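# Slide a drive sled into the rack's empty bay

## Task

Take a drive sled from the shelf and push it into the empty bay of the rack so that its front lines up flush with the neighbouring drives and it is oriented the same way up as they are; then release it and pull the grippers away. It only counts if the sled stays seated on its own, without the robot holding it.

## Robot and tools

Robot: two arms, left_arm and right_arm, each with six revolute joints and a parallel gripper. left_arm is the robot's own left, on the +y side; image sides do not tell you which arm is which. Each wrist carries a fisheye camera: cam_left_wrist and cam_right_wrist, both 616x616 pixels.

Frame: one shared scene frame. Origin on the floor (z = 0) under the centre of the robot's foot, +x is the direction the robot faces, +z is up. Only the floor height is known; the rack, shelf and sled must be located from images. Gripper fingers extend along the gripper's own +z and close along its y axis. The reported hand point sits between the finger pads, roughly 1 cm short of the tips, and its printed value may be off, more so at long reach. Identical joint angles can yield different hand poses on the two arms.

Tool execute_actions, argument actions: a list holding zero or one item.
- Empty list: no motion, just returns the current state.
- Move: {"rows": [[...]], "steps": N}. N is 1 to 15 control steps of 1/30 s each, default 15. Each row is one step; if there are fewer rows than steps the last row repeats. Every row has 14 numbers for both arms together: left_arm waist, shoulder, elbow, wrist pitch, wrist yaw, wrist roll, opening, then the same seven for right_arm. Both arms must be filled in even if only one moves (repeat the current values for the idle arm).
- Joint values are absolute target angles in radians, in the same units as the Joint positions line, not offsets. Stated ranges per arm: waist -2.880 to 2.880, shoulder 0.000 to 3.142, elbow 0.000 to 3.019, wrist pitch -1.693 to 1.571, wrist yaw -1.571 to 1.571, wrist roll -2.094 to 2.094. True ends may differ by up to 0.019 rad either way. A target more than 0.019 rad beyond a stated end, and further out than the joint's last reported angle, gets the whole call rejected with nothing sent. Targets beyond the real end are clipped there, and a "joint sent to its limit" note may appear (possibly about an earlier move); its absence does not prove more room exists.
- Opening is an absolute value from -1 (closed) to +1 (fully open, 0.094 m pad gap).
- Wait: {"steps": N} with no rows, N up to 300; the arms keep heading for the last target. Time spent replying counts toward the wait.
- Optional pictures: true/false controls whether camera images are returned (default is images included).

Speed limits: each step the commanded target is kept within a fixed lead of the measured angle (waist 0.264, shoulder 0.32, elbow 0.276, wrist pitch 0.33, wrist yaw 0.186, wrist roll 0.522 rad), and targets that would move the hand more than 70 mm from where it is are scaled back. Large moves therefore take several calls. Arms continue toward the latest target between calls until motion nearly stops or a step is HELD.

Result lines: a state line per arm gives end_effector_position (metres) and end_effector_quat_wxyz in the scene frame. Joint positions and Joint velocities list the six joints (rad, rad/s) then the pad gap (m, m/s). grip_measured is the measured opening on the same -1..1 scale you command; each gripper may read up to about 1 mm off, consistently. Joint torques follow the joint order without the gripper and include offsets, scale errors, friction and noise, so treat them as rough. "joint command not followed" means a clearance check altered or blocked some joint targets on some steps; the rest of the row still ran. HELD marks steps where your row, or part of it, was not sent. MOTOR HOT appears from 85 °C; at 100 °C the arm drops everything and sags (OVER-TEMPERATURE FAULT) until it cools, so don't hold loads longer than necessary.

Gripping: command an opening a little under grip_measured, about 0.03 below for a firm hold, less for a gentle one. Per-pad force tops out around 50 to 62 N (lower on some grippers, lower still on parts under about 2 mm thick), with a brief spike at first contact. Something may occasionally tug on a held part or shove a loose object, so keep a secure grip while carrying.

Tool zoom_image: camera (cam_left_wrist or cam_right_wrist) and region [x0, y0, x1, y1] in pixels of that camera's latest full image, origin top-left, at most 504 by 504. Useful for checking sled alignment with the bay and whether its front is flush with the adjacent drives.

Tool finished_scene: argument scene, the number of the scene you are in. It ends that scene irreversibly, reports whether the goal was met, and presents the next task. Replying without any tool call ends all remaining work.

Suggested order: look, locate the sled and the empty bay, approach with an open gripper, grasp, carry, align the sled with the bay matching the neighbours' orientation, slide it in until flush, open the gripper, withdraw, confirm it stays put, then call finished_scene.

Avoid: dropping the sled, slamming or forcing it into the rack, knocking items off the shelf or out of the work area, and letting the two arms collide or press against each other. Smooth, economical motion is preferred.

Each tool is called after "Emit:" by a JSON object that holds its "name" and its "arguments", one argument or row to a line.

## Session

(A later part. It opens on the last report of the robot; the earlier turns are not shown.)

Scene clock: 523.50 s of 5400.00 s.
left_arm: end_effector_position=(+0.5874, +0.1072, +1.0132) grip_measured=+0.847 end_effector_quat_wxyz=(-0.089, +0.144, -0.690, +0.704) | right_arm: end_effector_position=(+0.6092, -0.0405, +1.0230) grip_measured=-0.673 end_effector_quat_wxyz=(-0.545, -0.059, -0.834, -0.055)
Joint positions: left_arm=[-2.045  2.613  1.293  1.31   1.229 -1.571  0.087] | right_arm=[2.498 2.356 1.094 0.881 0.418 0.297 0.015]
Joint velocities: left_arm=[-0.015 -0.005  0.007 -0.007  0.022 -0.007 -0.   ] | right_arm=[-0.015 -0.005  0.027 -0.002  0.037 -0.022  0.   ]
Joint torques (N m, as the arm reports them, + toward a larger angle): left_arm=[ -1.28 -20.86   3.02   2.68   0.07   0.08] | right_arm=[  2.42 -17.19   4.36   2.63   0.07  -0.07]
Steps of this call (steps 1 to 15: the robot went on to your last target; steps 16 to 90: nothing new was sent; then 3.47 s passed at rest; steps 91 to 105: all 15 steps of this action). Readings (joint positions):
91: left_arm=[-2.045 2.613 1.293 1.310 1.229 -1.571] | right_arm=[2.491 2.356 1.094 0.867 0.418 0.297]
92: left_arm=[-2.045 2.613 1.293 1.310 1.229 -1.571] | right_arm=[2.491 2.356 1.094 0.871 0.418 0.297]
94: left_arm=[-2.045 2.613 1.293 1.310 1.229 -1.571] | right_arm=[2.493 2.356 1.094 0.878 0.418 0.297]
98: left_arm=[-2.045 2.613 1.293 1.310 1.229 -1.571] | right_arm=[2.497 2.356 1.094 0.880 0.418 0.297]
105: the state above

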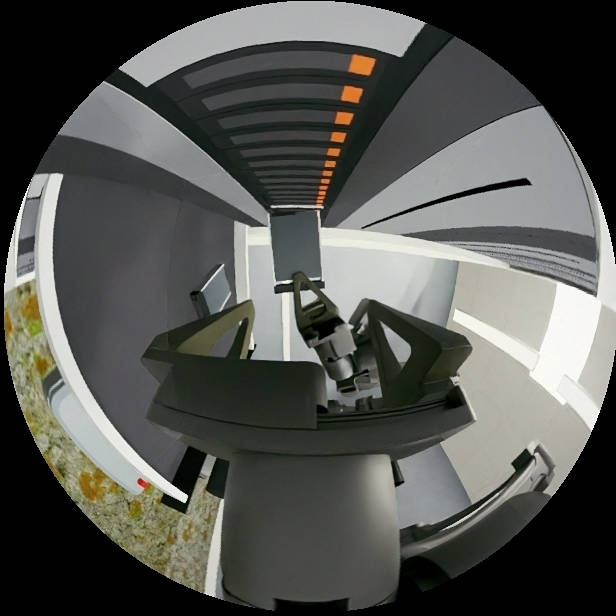

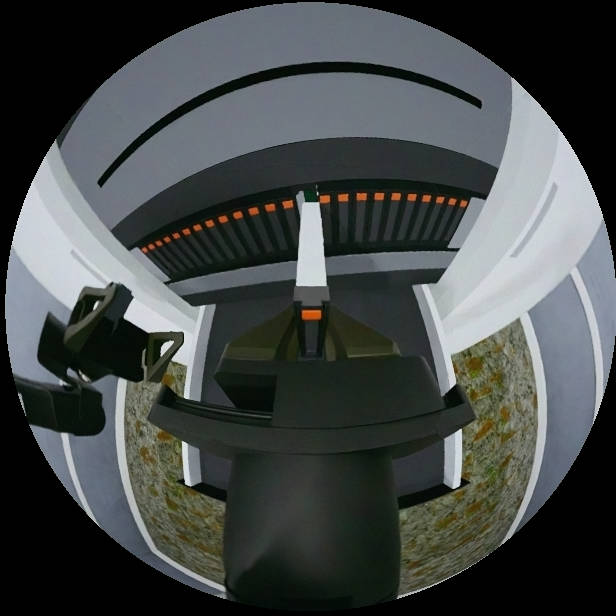

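Emit:
{"name": "execute_actions", "arguments": {
  "actions": [
    {"rows":[[-2.05,2.6,1.3,1.33,1.23,-1.57,0.85,2.5,2.35,1.15,0.89,0.418,0.29,-0.71]],"steps":15}
  ]
}}

Emit:
{"name": "zoom_image", "arguments": {
  "camera": "cam_right_wrist",
  "region": [250,150,370,270]
}}

Emit:
{"name": "zoom_image", "arguments": {
  "camera": "cam_left_wrist",
  "region": [230,170,370,320]
}}

Scene clock: 530.50 s of 5400.00 s.
left_arm: end_effector_position=(+0.5874, +0.1072, +1.0132) grip_measured=+0.847 end_effector_quat_wxyz=(-0.089, +0.144, -0.690, +0.704) | right_arm: end_effector_position=(+0.6179, -0.0367, +1.0295) grip_measured=-0.673 end_effector_quat_wxyz=(-0.553, -0.062, -0.829, -0.059)
Joint positions: left_arm=[-2.045  2.613  1.293  1.31   1.229 -1.571  0.087] | right_arm=[2.498 2.356 1.114 0.881 0.419 0.297 0.015]
Joint velocities: left_arm=[ 0.005 -0.015 -0.012 -0.007 -0.037 -0.022 -0.   ] | right_arm=[-0.024  0.005  0.017 -0.017  0.066 -0.007  0.   ]
Joint torques (N m, as the arm reports them, + toward a larger angle): left_arm=[ -1.26 -20.96   3.     2.68   0.07   0.08] | right_arm=[  2.14 -17.18   6.96   2.14   0.01  -0.06]
Steps of this call (steps 1 to 15: the robot went on to your last target; steps 16 to 90: nothing new was sent; then 3.50 s passed at rest; steps 91 to 105: all 15 steps of this action). Readings (joint positions):
91: left_arm=[-2.045 2.613 1.293 1.310 1.229 -1.571] | right_arm=[2.498 2.356 1.095 0.881 0.418 0.297]
92: left_arm=[-2.045 2.613 1.293 1.310 1.229 -1.571] | right_arm=[2.498 2.356 1.098 0.881 0.418 0.297]
94: left_arm=[-2.045 2.613 1.293 1.310 1.229 -1.571] | right_arm=[2.498 2.356 1.107 0.881 0.418 0.297]
98: left_arm=[-2.045 2.613 1.293 1.310 1.229 -1.571] | right_arm=[2.498 2.356 1.114 0.881 0.419 0.297]
105: the state above

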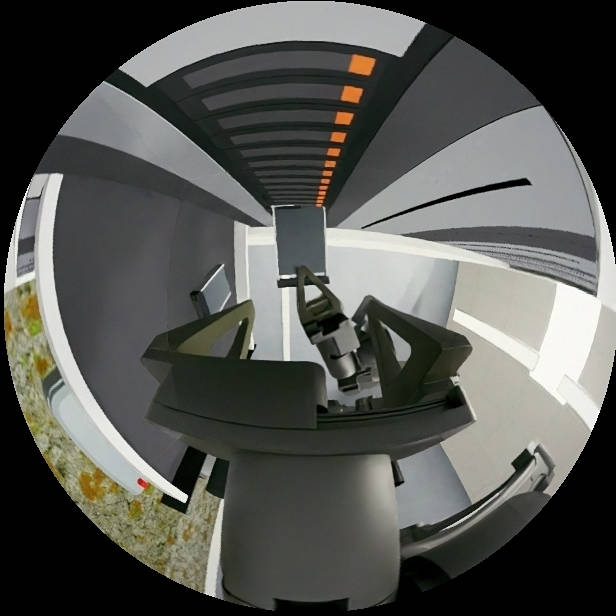

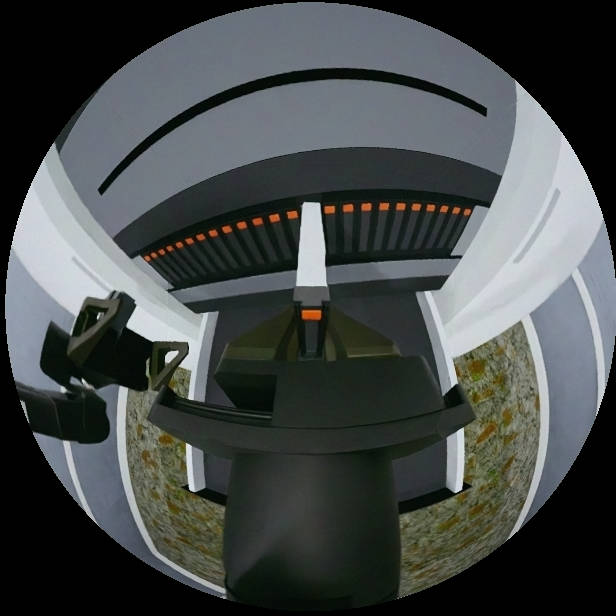

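Region (250, 150, 370, 270) of cam_right_wrist's 616x616 image, scaled by 4.200, with more detail than that image has.

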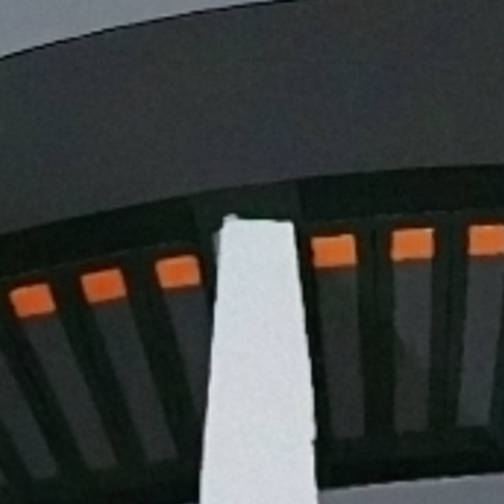

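Region (230, 170, 370, 320) of cam_left_wrist's 616x616 image, scaled by 3.360, with more detail than that image has; it fills the left 470 columns of this view, and the rest is white.

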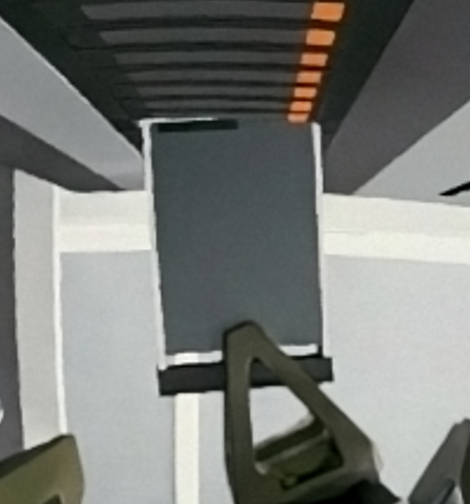

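Emit:
{"name": "execute_actions", "arguments": {
  "actions": [
    {"rows":[[-2.05,2.6,1.3,1.33,1.23,-1.57,0.85,2.485,2.37,1.17,0.85,0.408,0.29,-0.71],[-2.05,2.6,1.3,1.33,1.23,-1.57,0.85,2.485,2.37,1.17,0.85,0.408,0.29,-0.71],[-2.05,2.6,1.3,1.33,1.23,-1.57,0.85,2.485,2.37,1.17,0.85,0.408,0.29,-0.71],[-2.05,2.6,1.3,1.33,1.23,-1.57,0.85,2.485,2.37,1.17,0.85,0.408,0.29,-0.71],[-2.05,2.6,1.3,1.33,1.23,-1.57,0.85,2.478,2.372,1.19,0.835,0.4,0.29,-0.71]],"steps":15}
  ]
}}

Emit:
{"name": "zoom_image", "arguments": {
  "camera": "cam_left_wrist",
  "region": [230,170,370,320]
}}

Scene clock: 538.50 s of 5400.00 s.
left_arm: end_effector_position=(+0.5874, +0.1072, +1.0132) grip_measured=+0.847 end_effector_quat_wxyz=(-0.089, +0.144, -0.690, +0.704) | right_arm: end_effector_position=(+0.6199, -0.0379, +1.0238) grip_measured=-0.673 end_effector_quat_wxyz=(-0.541, -0.058, -0.837, -0.055)
Joint positions: left_arm=[-2.045  2.613  1.293  1.31   1.229 -1.571  0.087] | right_arm=[2.493 2.356 1.125 0.839 0.41  0.297 0.015]
Joint velocities: left_arm=[-0.015  0.005  0.002  0.002 -0.007  0.022 -0.001] | right_arm=[-0.005 -0.015 -0.012  0.012 -0.007 -0.037 -0.   ]
Joint torques (N m, as the arm reports them, + toward a larger angle): left_arm=[ -1.27 -20.82   3.05   2.65   0.06   0.09] | right_arm=[  0.51 -15.62   9.44   1.53  -0.33  -0.06]
Steps of this call (steps 1 to 15: the robot went on to your last target; steps 16 to 90: nothing new was sent; then 4.50 s passed at rest; steps 91 to 105: all 15 steps of this action). Readings (joint positions):
91: left_arm=[-2.045 2.613 1.293 1.310 1.229 -1.571] | right_arm=[2.497 2.356 1.116 0.874 0.418 0.297]
92: left_arm=[-2.045 2.613 1.293 1.310 1.229 -1.571] | right_arm=[2.497 2.356 1.118 0.866 0.417 0.297]
94: left_arm=[-2.045 2.613 1.293 1.310 1.229 -1.571] | right_arm=[2.496 2.356 1.120 0.857 0.416 0.297]
98: left_arm=[-2.045 2.613 1.293 1.310 1.229 -1.571] | right_arm=[2.493 2.356 1.124 0.842 0.410 0.297]
105: the state above

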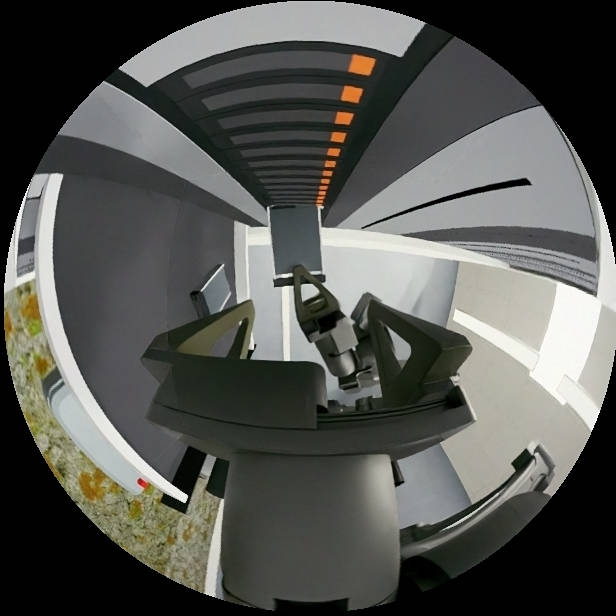

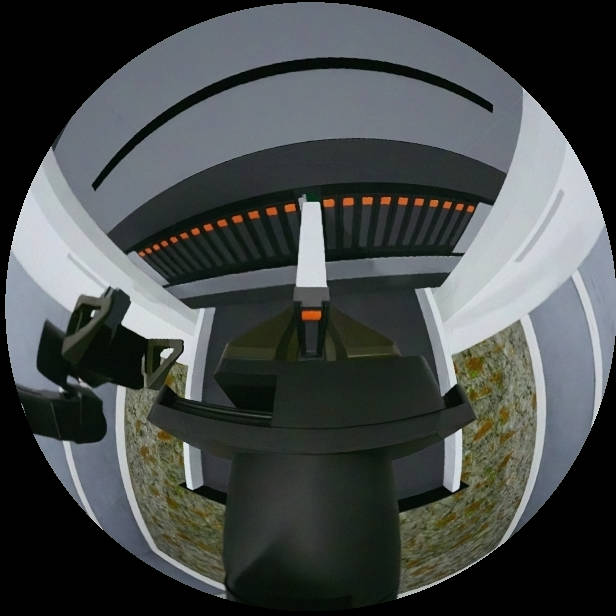

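Region (230, 170, 370, 320) of cam_left_wrist's 616x616 image, scaled by 3.360, with more detail than that image has; it fills the left 470 columns of this view, and the rest is white.

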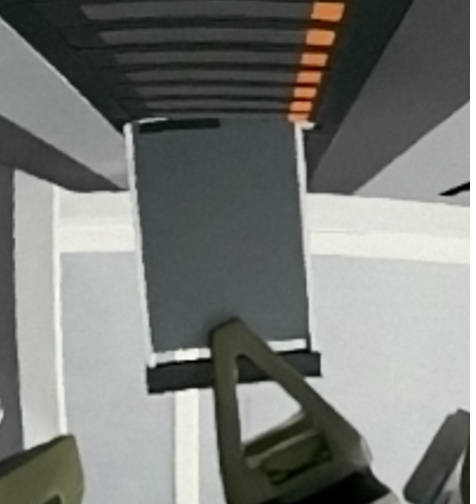

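Emit:
{"name": "execute_actions", "arguments": {
  "actions": [
    {"rows":[[-2.05,2.6,1.3,1.33,1.23,-1.57,0.85,2.485,2.36,1.13,0.885,0.41,0.29,-0.71],[-2.05,2.6,1.3,1.33,1.23,-1.57,0.85,2.485,2.36,1.13,0.885,0.41,0.29,-0.71],[-2.05,2.6,1.3,1.33,1.23,-1.57,0.85,2.485,2.36,1.13,0.885,0.41,0.29,-0.71],[-2.05,2.6,1.3,1.33,1.23,-1.57,0.85,2.485,2.36,1.13,0.885,0.41,0.29,-0.71],[-2.05,2.6,1.3,1.33,1.23,-1.57,0.85,2.485,2.36,1.13,0.885,0.41,0.29,-0.71],[-2.05,2.6,1.3,1.33,1.23,-1.57,0.85,2.485,2.36,1.13,0.885,0.41,0.29,-0.71],[-2.05,2.6,1.3,1.33,1.23,-1.57,0.85,2.485,2.36,1.13,0.885,0.41,0.29,-0.71],[-2.05,2.6,1.3,1.33,1.23,-1.57,0.85,2.485,2.38,1.18,0.885,0.41,0.29,-0.71]],"steps":15}
  ]
}}

Emit:
{"name": "zoom_image", "arguments": {
  "camera": "cam_left_wrist",
  "region": [230,170,370,320]
}}

Emit:
{"name": "zoom_image", "arguments": {
  "camera": "cam_right_wrist",
  "region": [250,150,370,270]
}}

Scene clock: 549.33 s of 5400.00 s.
left_arm: end_effector_position=(+0.5874, +0.1072, +1.0132) grip_measured=+0.847 end_effector_quat_wxyz=(-0.089, +0.144, -0.690, +0.704) | right_arm: end_effector_position=(+0.6198, -0.0382, +1.0229) grip_measured=-0.673 end_effector_quat_wxyz=(-0.547, -0.060, -0.833, -0.057)
Joint positions: left_arm=[-2.045  2.613  1.293  1.31   1.229 -1.571  0.087] | right_arm=[2.493 2.365 1.125 0.865 0.412 0.295 0.015]
Joint velocities: left_arm=[-0.005 -0.005 -0.002  0.007  0.007 -0.066  0.001] | right_arm=[-0.024  0.005 -0.012 -0.017  0.037 -0.007 -0.   ]
Joint torques (N m, as the arm reports them, + toward a larger angle): left_arm=[ -1.26 -20.87   3.03   2.67   0.07   0.08] | right_arm=[  0.93 -15.49   8.63   2.58  -0.02  -0.06]
Steps of this call (steps 1 to 15: the robot went on to your last target; steps 16 to 90: nothing new was sent; then 7.33 s passed at rest; steps 91 to 105: all 15 steps of this action). Readings (joint positions):
91: left_arm=[-2.045 2.613 1.293 1.310 1.229 -1.571] | right_arm=[2.493 2.356 1.125 0.844 0.411 0.297]
92: left_arm=[-2.045 2.613 1.293 1.310 1.229 -1.571] | right_arm=[2.493 2.356 1.123 0.849 0.411 0.297]
94: left_arm=[-2.045 2.613 1.293 1.310 1.229 -1.571] | right_arm=[2.493 2.357 1.123 0.852 0.411 0.296]
98: left_arm=[-2.045 2.613 1.293 1.310 1.229 -1.571] | right_arm=[2.493 2.359 1.123 0.854 0.411 0.296]
105: the state above

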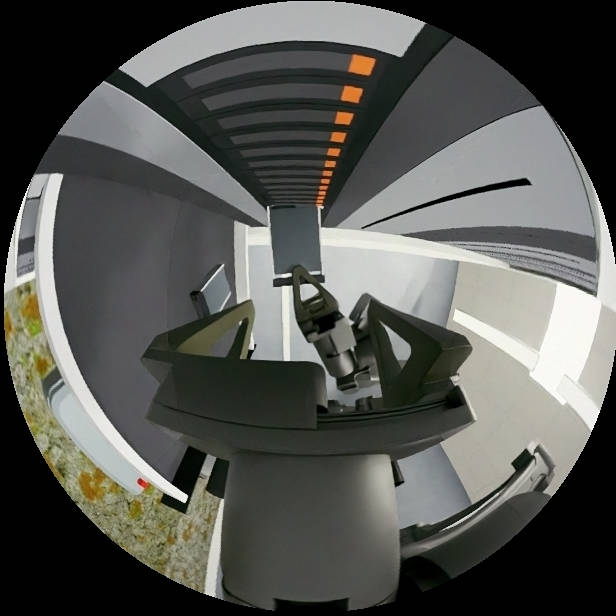

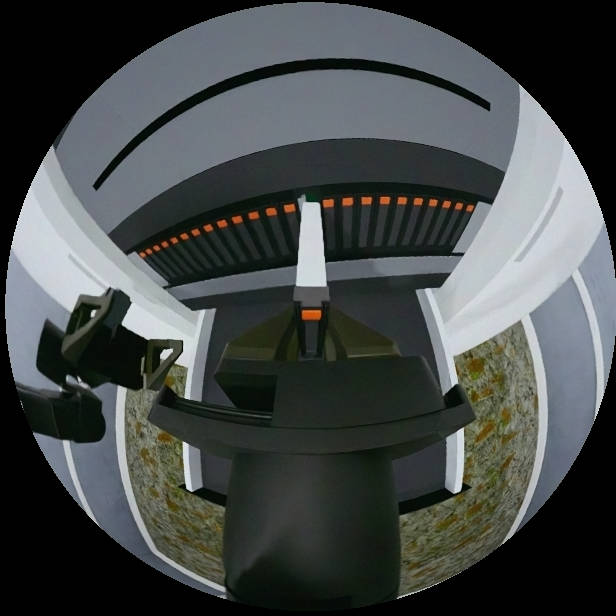

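Region (230, 170, 370, 320) of cam_left_wrist's 616x616 image, scaled by 3.360, with more detail than that image has; it fills the left 470 columns of this view, and the rest is white.

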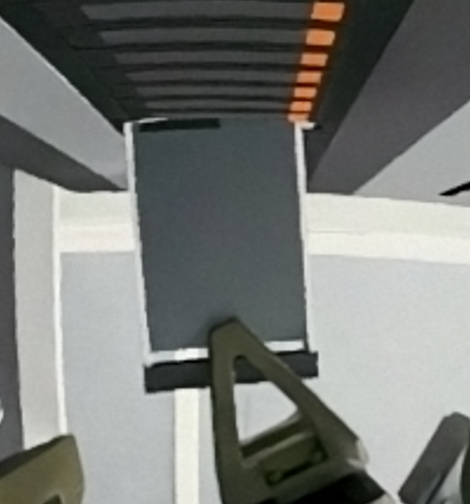

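Region (250, 150, 370, 270) of cam_right_wrist's 616x616 image, scaled by 4.200, with more detail than that image has.

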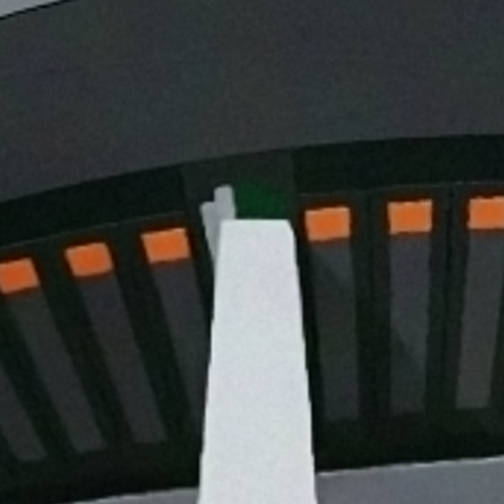

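Emit:
{"name": "execute_actions", "arguments": {
  "actions": [
    {"rows":[[-2.05,2.6,1.3,1.33,1.23,-1.57,0.85,2.495,2.345,1.07,0.895,0.418,0.29,-0.71],[-2.05,2.6,1.3,1.33,1.23,-1.57,0.85,2.495,2.345,1.07,0.895,0.418,0.29,-0.71],[-2.05,2.6,1.3,1.33,1.23,-1.57,0.85,2.495,2.345,1.07,0.895,0.418,0.29,-0.71],[-2.05,2.6,1.3,1.33,1.23,-1.57,0.85,2.495,2.345,1.07,0.895,0.418,0.29,-0.71],[-2.05,2.6,1.3,1.33,1.23,-1.57,0.85,2.495,2.345,1.07,0.895,0.418,0.29,-0.71],[-2.05,2.6,1.3,1.33,1.23,-1.57,0.85,2.495,2.345,1.07,0.895,0.418,0.29,-0.71],[-2.05,2.6,1.3,1.33,1.23,-1.57,0.85,2.495,2.345,1.07,0.895,0.418,0.29,-0.71],[-2.05,2.6,1.3,1.33,1.23,-1.57,0.85,2.495,2.345,1.135,0.895,0.418,0.29,-0.71]],"steps":15}
  ]
}}

Emit:
{"name": "zoom_image", "arguments": {
  "camera": "cam_left_wrist",
  "region": [230,170,370,320]
}}

Emit:
{"name": "zoom_image", "arguments": {
  "camera": "cam_right_wrist",
  "region": [250,150,370,270]
}}

Scene clock: 559.73 s of 5400.00 s.
left_arm: end_effector_position=(+0.5874, +0.1072, +1.0132) grip_measured=+0.847 end_effector_quat_wxyz=(-0.089, +0.144, -0.690, +0.704) | right_arm: end_effector_position=(+0.6159, -0.0407, +1.0265) grip_measured=-0.673 end_effector_quat_wxyz=(-0.549, -0.061, -0.832, -0.056)
Joint positions: left_arm=[-2.045  2.613  1.293  1.31   1.229 -1.571  0.087] | right_arm=[2.493 2.355 1.107 0.877 0.416 0.294 0.015]
Joint velocities: left_arm=[-0.005 -0.005 -0.002 -0.002 -0.037 -0.037  0.   ] | right_arm=[-0.015 -0.005 -0.002  0.007 -0.022  0.007 -0.   ]
Joint torques (N m, as the arm reports them, + toward a larger angle): left_arm=[ -1.26 -20.86   3.01   2.65   0.07   0.08] | right_arm=[  2.34 -17.01   6.22   2.59   0.18  -0.04]
Steps of this call (steps 1 to 15: the robot went on to your last target; steps 16 to 90: nothing new was sent; then 6.90 s passed at rest; steps 91 to 105: all 15 steps of this action). Readings (joint positions):
91: left_arm=[-2.045 2.613 1.293 1.310 1.229 -1.571] | right_arm=[2.493 2.365 1.118 0.868 0.413 0.294]
92: left_arm=[-2.045 2.613 1.293 1.310 1.229 -1.571] | right_arm=[2.493 2.360 1.107 0.873 0.412 0.294]
94: left_arm=[-2.045 2.613 1.293 1.310 1.229 -1.571] | right_arm=[2.493 2.355 1.085 0.876 0.415 0.294]
98: left_arm=[-2.045 2.613 1.293 1.310 1.229 -1.571] | right_arm=[2.493 2.355 1.073 0.876 0.416 0.294]
105: the state above

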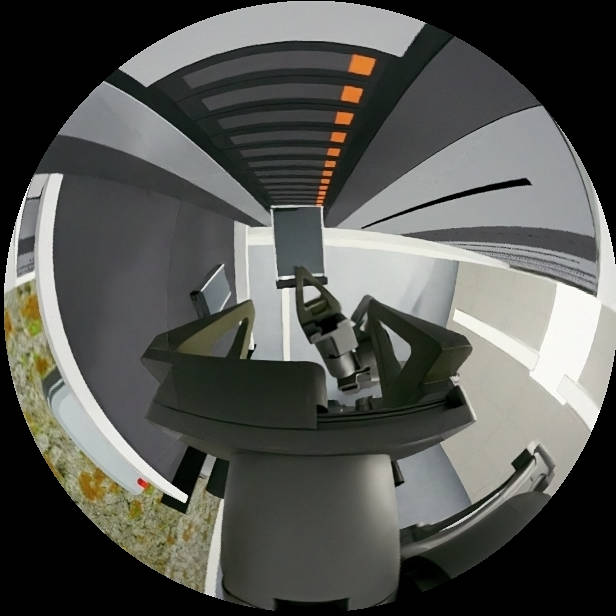

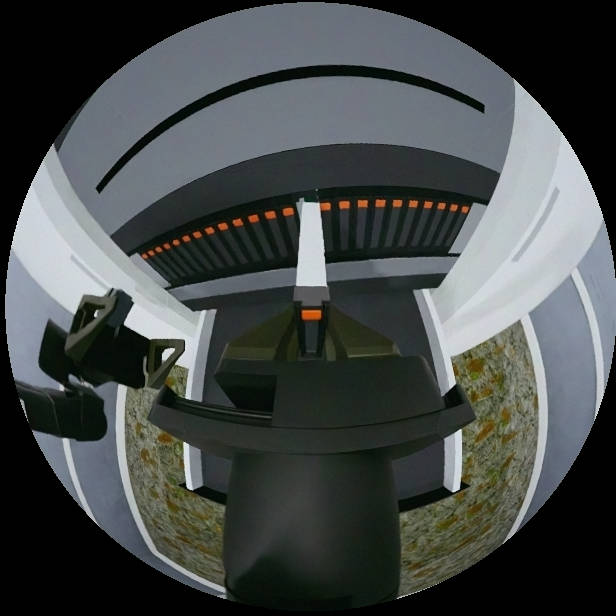

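Region (230, 170, 370, 320) of cam_left_wrist's 616x616 image, scaled by 3.360, with more detail than that image has; it fills the left 470 columns of this view, and the rest is white.

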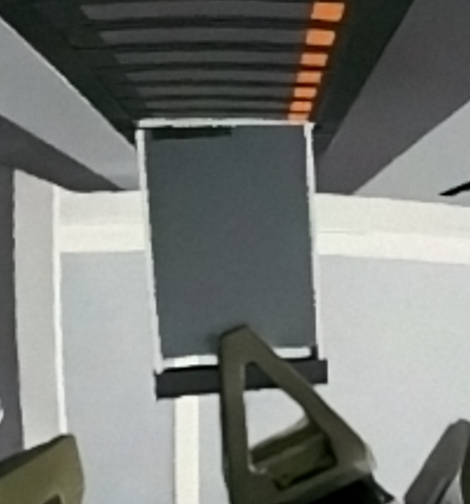

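Region (250, 150, 370, 270) of cam_right_wrist's 616x616 image, scaled by 4.200, with more detail than that image has.

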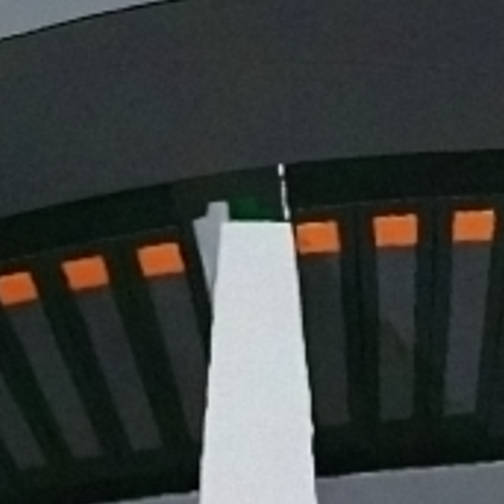

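Emit:
{"name": "execute_actions", "arguments": {
  "actions": [
    {"rows":[[-2.05,2.6,1.3,1.33,1.23,-1.57,0.85,2.508,2.345,1.135,0.895,0.418,0.29,-0.71],[-2.05,2.6,1.3,1.33,1.23,-1.57,0.85,2.508,2.345,1.135,0.895,0.418,0.29,-0.71],[-2.05,2.6,1.3,1.33,1.23,-1.57,0.85,2.508,2.345,1.135,0.895,0.418,0.29,-0.71],[-2.05,2.6,1.3,1.33,1.23,-1.57,0.85,2.508,2.345,1.135,0.895,0.418,0.29,-0.71],[-2.05,2.6,1.3,1.33,1.23,-1.57,0.85,2.508,2.345,1.135,0.895,0.418,0.29,-0.71],[-2.05,2.6,1.3,1.33,1.23,-1.57,0.85,2.508,2.345,1.135,0.895,0.418,0.29,-0.71],[-2.05,2.6,1.3,1.33,1.23,-1.57,0.85,2.495,2.363,1.16,0.885,0.412,0.29,-0.71]],"steps":15}
  ]
}}

Emit:
{"name": "zoom_image", "arguments": {
  "camera": "cam_left_wrist",
  "region": [230,170,370,320]
}}

Emit:
{"name": "zoom_image", "arguments": {
  "camera": "cam_right_wrist",
  "region": [250,150,370,270]
}}

Scene clock: 570.50 s of 5400.00 s.
left_arm: end_effector_position=(+0.5874, +0.1072, +1.0132) grip_measured=+0.847 end_effector_quat_wxyz=(-0.089, +0.144, -0.690, +0.704) | right_arm: end_effector_position=(+0.6181, -0.0364, +1.0287) grip_measured=-0.673 end_effector_quat_wxyz=(-0.551, -0.060, -0.830, -0.059)
Joint positions: left_arm=[-2.045  2.613  1.293  1.31   1.229 -1.571  0.087] | right_arm=[2.497 2.356 1.115 0.877 0.415 0.294 0.015]
Joint velocities: left_arm=[-0.005 -0.015 -0.007 -0.012 -0.095  0.037 -0.001] | right_arm=[-0.005 -0.005 -0.002 -0.002  0.051 -0.037  0.   ]
Joint torques (N m, as the arm reports them, + toward a larger angle): left_arm=[ -1.16 -20.8    3.03   2.67   0.07   0.08] | right_arm=[  1.04 -15.96   7.66   2.1   -0.02  -0.04]
Steps of this call (steps 1 to 15: the robot went on to your last target; steps 16 to 90: nothing new was sent; then 7.27 s passed at rest; steps 91 to 105: all 15 steps of this action). Readings (joint positions):
91: left_arm=[-2.045 2.613 1.293 1.310 1.229 -1.571] | right_arm=[2.494 2.355 1.107 0.877 0.416 0.294]
92: left_arm=[-2.045 2.613 1.293 1.310 1.229 -1.571] | right_arm=[2.494 2.355 1.107 0.877 0.416 0.294]
94: left_arm=[-2.045 2.613 1.293 1.310 1.229 -1.571] | right_arm=[2.496 2.355 1.107 0.877 0.416 0.294]
98: left_arm=[-2.045 2.613 1.293 1.310 1.229 -1.571] | right_arm=[2.497 2.355 1.111 0.877 0.414 0.294]
105: the state above

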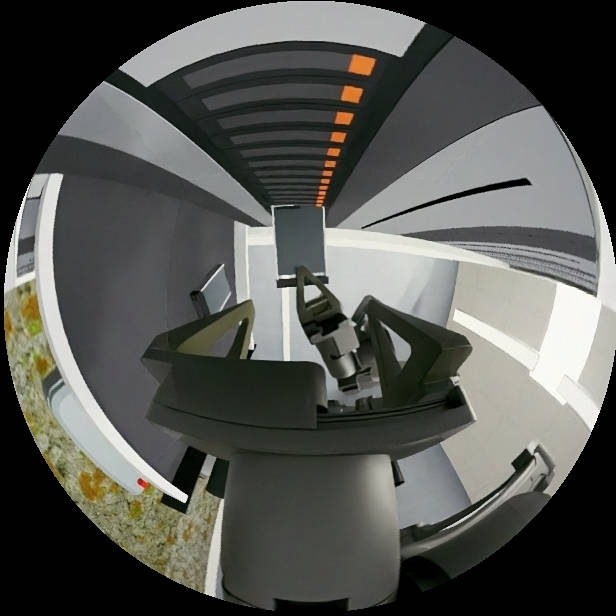

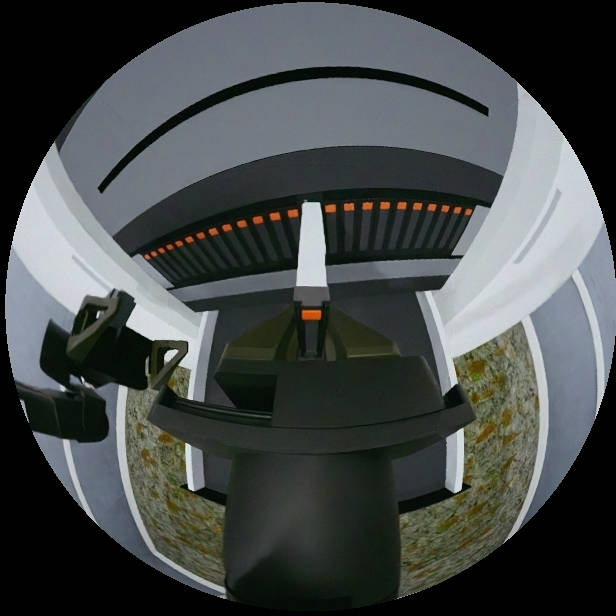

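Region (230, 170, 370, 320) of cam_left_wrist's 616x616 image, scaled by 3.360, with more detail than that image has; it fills the left 470 columns of this view, and the rest is white.

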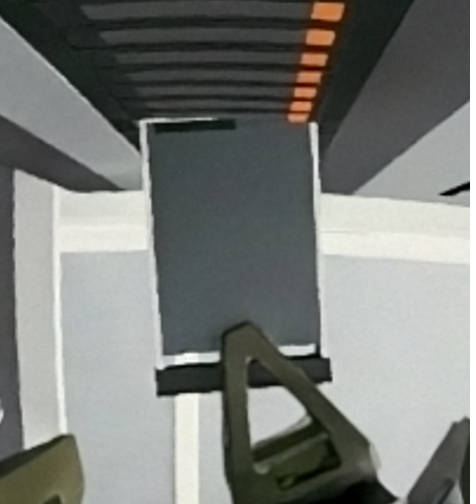

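Region (250, 150, 370, 270) of cam_right_wrist's 616x616 image, scaled by 4.200, with more detail than that image has.

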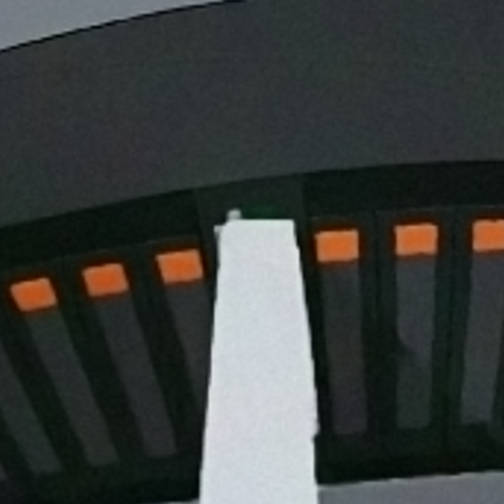

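Emit:
{"name": "execute_actions", "arguments": {
  "actions": [
    {"rows":[[-2.05,2.6,1.3,1.33,1.23,-1.57,0.85,2.497,2.372,1.155,0.885,0.412,0.29,-0.71],[-2.05,2.6,1.3,1.33,1.23,-1.57,0.85,2.497,2.372,1.155,0.885,0.412,0.29,-0.71],[-2.05,2.6,1.3,1.33,1.23,-1.57,0.85,2.497,2.372,1.155,0.885,0.412,0.29,-0.71],[-2.05,2.6,1.3,1.33,1.23,-1.57,0.85,2.497,2.372,1.155,0.885,0.412,0.29,-0.71],[-2.05,2.6,1.3,1.33,1.23,-1.57,0.85,2.497,2.372,1.155,0.885,0.412,0.29,-0.71],[-2.05,2.6,1.3,1.33,1.23,-1.57,0.85,2.497,2.372,1.155,0.885,0.412,0.29,-0.71],[-2.05,2.6,1.3,1.33,1.23,-1.57,0.85,2.49,2.375,1.19,0.885,0.408,0.29,-0.71]],"steps":15}
  ]
}}

Emit:
{"name": "zoom_image", "arguments": {
  "camera": "cam_left_wrist",
  "region": [230,170,370,320]
}}

Scene clock: 581.77 s of 5400.00 s.
left_arm: end_effector_position=(+0.5874, +0.1072, +1.0132) grip_measured=+0.847 end_effector_quat_wxyz=(-0.089, +0.144, -0.690, +0.704) | right_arm: end_effector_position=(+0.6191, -0.0363, +1.0257) grip_measured=-0.673 end_effector_quat_wxyz=(-0.551, -0.060, -0.830, -0.058)
Joint positions: left_arm=[-2.045  2.613  1.293  1.31   1.229 -1.571  0.087] | right_arm=[2.497 2.364 1.122 0.877 0.416 0.294 0.015]
Joint velocities: left_arm=[-0.005 -0.005 -0.007  0.012 -0.037  0.007 -0.001] | right_arm=[-0.005  0.005  0.007  0.012 -0.022 -0.007  0.   ]
Joint torques (N m, as the arm reports them, + toward a larger angle): left_arm=[ -1.25 -20.78   3.02   2.64   0.07   0.08] | right_arm=[  1.09 -15.8    9.6    2.13  -0.27  -0.02]
Steps of this call (steps 1 to 15: the robot went on to your last target; steps 16 to 90: nothing new was sent; then 7.77 s passed at rest; steps 91 to 105: all 15 steps of this action). Readings (joint positions):
91: left_arm=[-2.045 2.613 1.293 1.310 1.229 -1.571] | right_arm=[2.497 2.356 1.115 0.877 0.415 0.294]
92: left_arm=[-2.045 2.613 1.293 1.310 1.229 -1.571] | right_arm=[2.497 2.356 1.115 0.877 0.415 0.294]
94: left_arm=[-2.045 2.613 1.293 1.310 1.229 -1.571] | right_arm=[2.497 2.357 1.115 0.877 0.415 0.294]
98: left_arm=[-2.045 2.613 1.293 1.310 1.229 -1.571] | right_arm=[2.497 2.359 1.119 0.877 0.415 0.294]
105: the state above

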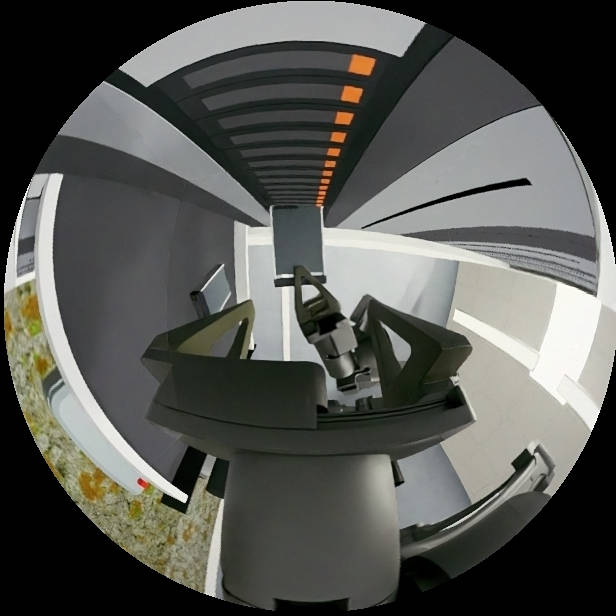

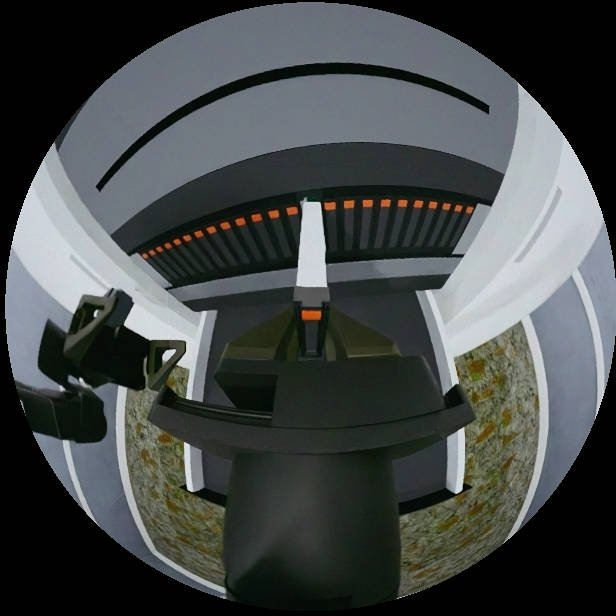

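Region (230, 170, 370, 320) of cam_left_wrist's 616x616 image, scaled by 3.360, with more detail than that image has; it fills the left 470 columns of this view, and the rest is white.

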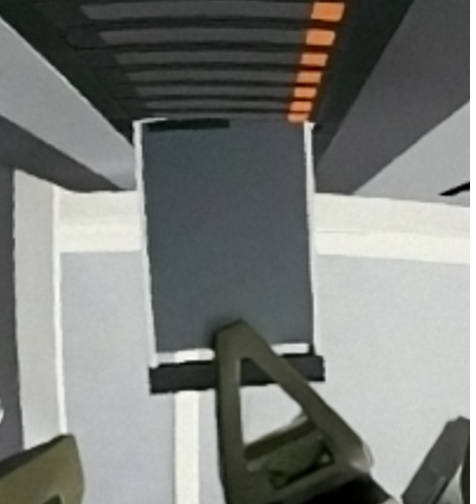

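Emit:
{"name": "execute_actions", "arguments": {
  "actions": [
    {"rows":[[-2.05,2.6,1.3,1.33,1.23,-1.57,0.85,2.497,2.355,1.07,0.89,0.416,0.27,-0.71],[-2.05,2.6,1.3,1.33,1.23,-1.57,0.85,2.497,2.355,1.07,0.89,0.416,0.25,-0.71],[-2.05,2.6,1.3,1.33,1.23,-1.57,0.85,2.497,2.355,1.07,0.89,0.416,0.23,-0.71],[-2.05,2.6,1.3,1.33,1.23,-1.57,0.85,2.497,2.355,1.07,0.89,0.416,0.2,-0.71]],"steps":15}
  ]
}}

Emit:
{"name": "zoom_image", "arguments": {
  "camera": "cam_left_wrist",
  "region": [230,170,370,320]
}}

Emit:
{"name": "zoom_image", "arguments": {
  "camera": "cam_right_wrist",
  "region": [250,150,370,300]
}}

Scene clock: 595.37 s of 5400.00 s.
left_arm: end_effector_position=(+0.5874, +0.1072, +1.0132) grip_measured=+0.847 end_effector_quat_wxyz=(-0.089, +0.144, -0.690, +0.704) | right_arm: end_effector_position=(+0.5985, -0.0458, +1.0133) grip_measured=-0.673 end_effector_quat_wxyz=(-0.536, -0.021, -0.843, -0.028)
Joint positions: left_arm=[-2.045  2.613  1.293  1.31   1.229 -1.571  0.087] | right_arm=[2.497 2.359 1.07  0.878 0.417 0.215 0.015]
Joint velocities: left_arm=[-0.015 -0.015 -0.007  0.012  0.037 -0.051  0.   ] | right_arm=[ 0.015 -0.005  0.007  0.002 -0.051 -0.037  0.001]
Joint torques (N m, as the arm reports them, + toward a larger angle): left_arm=[ -1.24 -20.74   3.04   2.64   0.07   0.08] | right_arm=[  1.17 -16.29   3.76   2.4    0.06  -0.01]
Steps of this call (steps 1 to 15: the robot went on to your last target; steps 16 to 90: nothing new was sent; then 10.10 s passed at rest; steps 91 to 105: all 15 steps of this action). Readings (joint positions):
91: left_arm=[-2.045 2.613 1.293 1.310 1.229 -1.571] | right_arm=[2.497 2.364 1.115 0.878 0.417 0.292]
92: left_arm=[-2.045 2.613 1.293 1.310 1.229 -1.571] | right_arm=[2.497 2.360 1.105 0.878 0.417 0.286]
94: left_arm=[-2.045 2.613 1.293 1.310 1.229 -1.571] | right_arm=[2.497 2.359 1.085 0.878 0.417 0.265]
98: left_arm=[-2.045 2.613 1.293 1.310 1.229 -1.571] | right_arm=[2.497 2.359 1.070 0.878 0.417 0.233]
105: the state above

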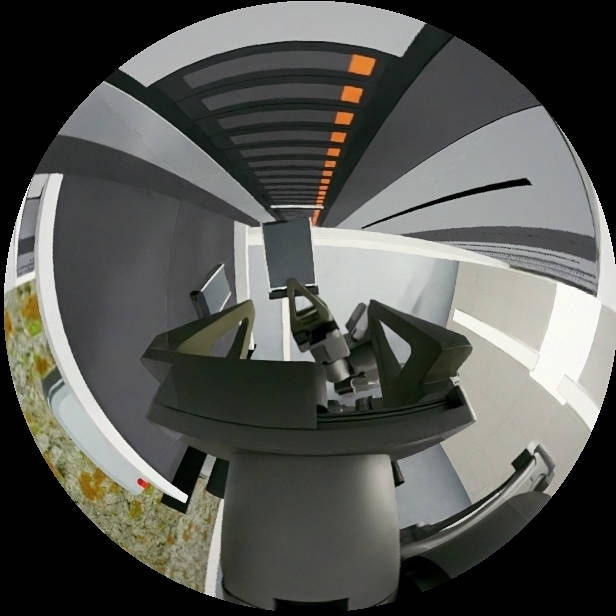

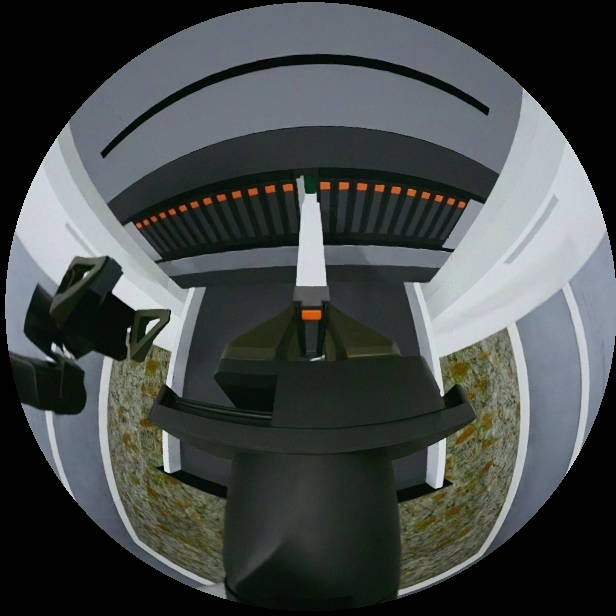

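Region (230, 170, 370, 320) of cam_left_wrist's 616x616 image, scaled by 3.360, with more detail than that image has; it fills the left 470 columns of this view, and the rest is white.

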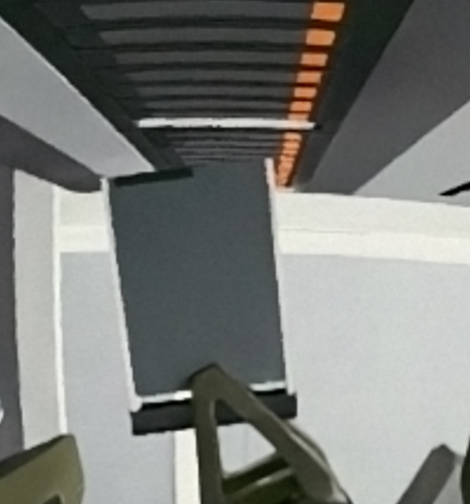

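Region (250, 150, 370, 300) of cam_right_wrist's 616x616 image, scaled by 3.360, with more detail than that image has; it fills the left 403 columns of this view, and the rest is white.

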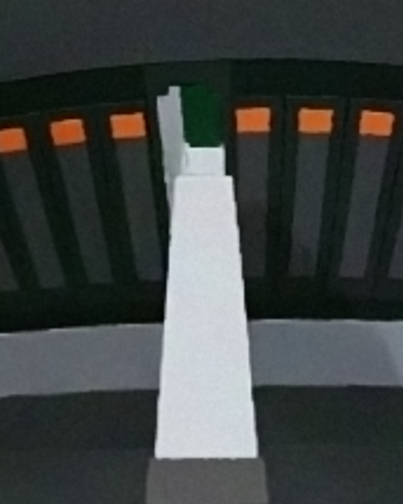

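Emit:
{"name": "execute_actions", "arguments": {
  "actions": [
    {"rows":[[-2.05,2.6,1.3,1.33,1.23,-1.57,0.85,2.497,2.36,1.07,0.92,0.416,0.2,-0.71],[-2.05,2.6,1.3,1.33,1.23,-1.57,0.85,2.497,2.36,1.07,0.92,0.416,0.2,-0.71],[-2.05,2.6,1.3,1.33,1.23,-1.57,0.85,2.497,2.36,1.07,0.955,0.416,0.2,-0.71],[-2.05,2.6,1.3,1.33,1.23,-1.57,0.85,2.497,2.36,1.07,0.955,0.416,0.2,-0.71],[-2.05,2.6,1.3,1.33,1.23,-1.57,0.85,2.497,2.36,1.07,0.955,0.416,0.2,-0.71],[-2.05,2.6,1.3,1.33,1.23,-1.57,0.85,2.497,2.375,1.12,0.955,0.416,0.2,-0.71]],"steps":15}
  ]
}}

Emit:
{"name": "zoom_image", "arguments": {
  "camera": "cam_left_wrist",
  "region": [230,170,370,320]
}}

Emit:
{"name": "zoom_image", "arguments": {
  "camera": "cam_right_wrist",
  "region": [250,150,370,300]
}}

Scene clock: 608.43 s of 5400.00 s.
left_arm: end_effector_position=(+0.5874, +0.1072, +1.0132) grip_measured=+0.847 end_effector_quat_wxyz=(-0.089, +0.144, -0.690, +0.704) | right_arm: end_effector_position=(+0.6113, -0.0405, +1.0302) grip_measured=-0.673 end_effector_quat_wxyz=(-0.564, -0.029, -0.824, -0.040)
Joint positions: left_arm=[-2.045  2.613  1.293  1.31   1.229 -1.571  0.087] | right_arm=[2.497 2.36  1.089 0.936 0.417 0.21  0.015]
Joint velocities: left_arm=[-0.005  0.005  0.002  0.002  0.037 -0.022  0.001] | right_arm=[-0.024 -0.005 -0.002  0.007  0.022 -0.095 -0.002]
Joint torques (N m, as the arm reports them, + toward a larger angle): left_arm=[ -1.28 -20.8    3.03   2.68   0.07   0.09] | right_arm=[  1.96 -15.62   6.15   2.61   0.05  -0.1 ]
Steps of this call (steps 1 to 15: the robot went on to your last target; steps 16 to 90: nothing new was sent; then 9.57 s passed at rest; steps 91 to 105: all 15 steps of this action). Readings (joint positions):
91: left_arm=[-2.045 2.613 1.293 1.310 1.229 -1.571] | right_arm=[2.497 2.359 1.070 0.882 0.417 0.210]
92: left_arm=[-2.045 2.613 1.293 1.310 1.229 -1.571] | right_arm=[2.497 2.359 1.070 0.888 0.417 0.210]
94: left_arm=[-2.045 2.613 1.293 1.310 1.229 -1.571] | right_arm=[2.497 2.359 1.070 0.913 0.417 0.210]
98: left_arm=[-2.045 2.613 1.293 1.310 1.229 -1.571] | right_arm=[2.497 2.360 1.080 0.933 0.417 0.210]
105: the state above

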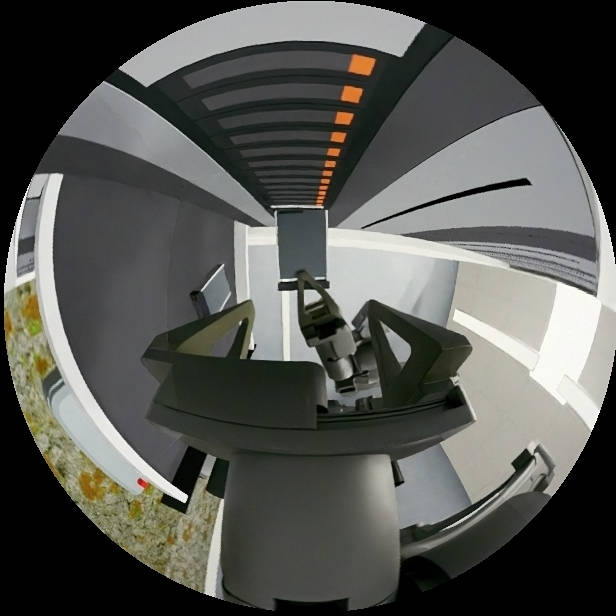

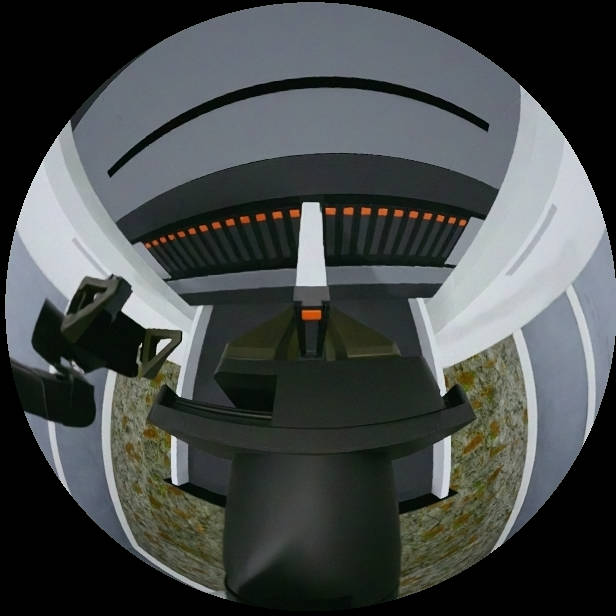

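Region (230, 170, 370, 320) of cam_left_wrist's 616x616 image, scaled by 3.360, with more detail than that image has; it fills the left 470 columns of this view, and the rest is white.

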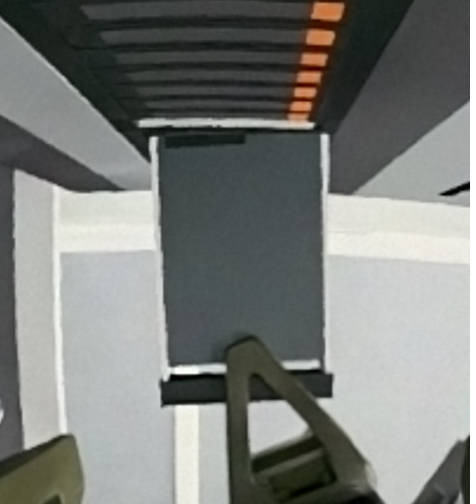

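Region (250, 150, 370, 300) of cam_right_wrist's 616x616 image, scaled by 3.360, with more detail than that image has; it fills the left 403 columns of this view, and the rest is white.

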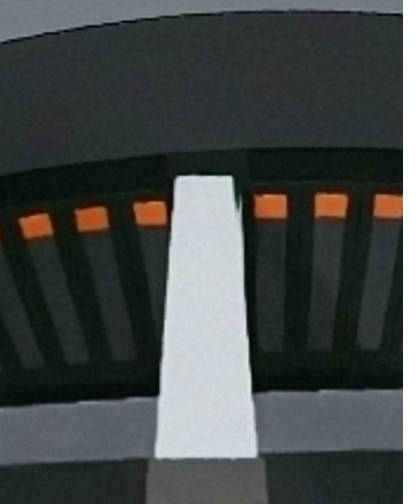

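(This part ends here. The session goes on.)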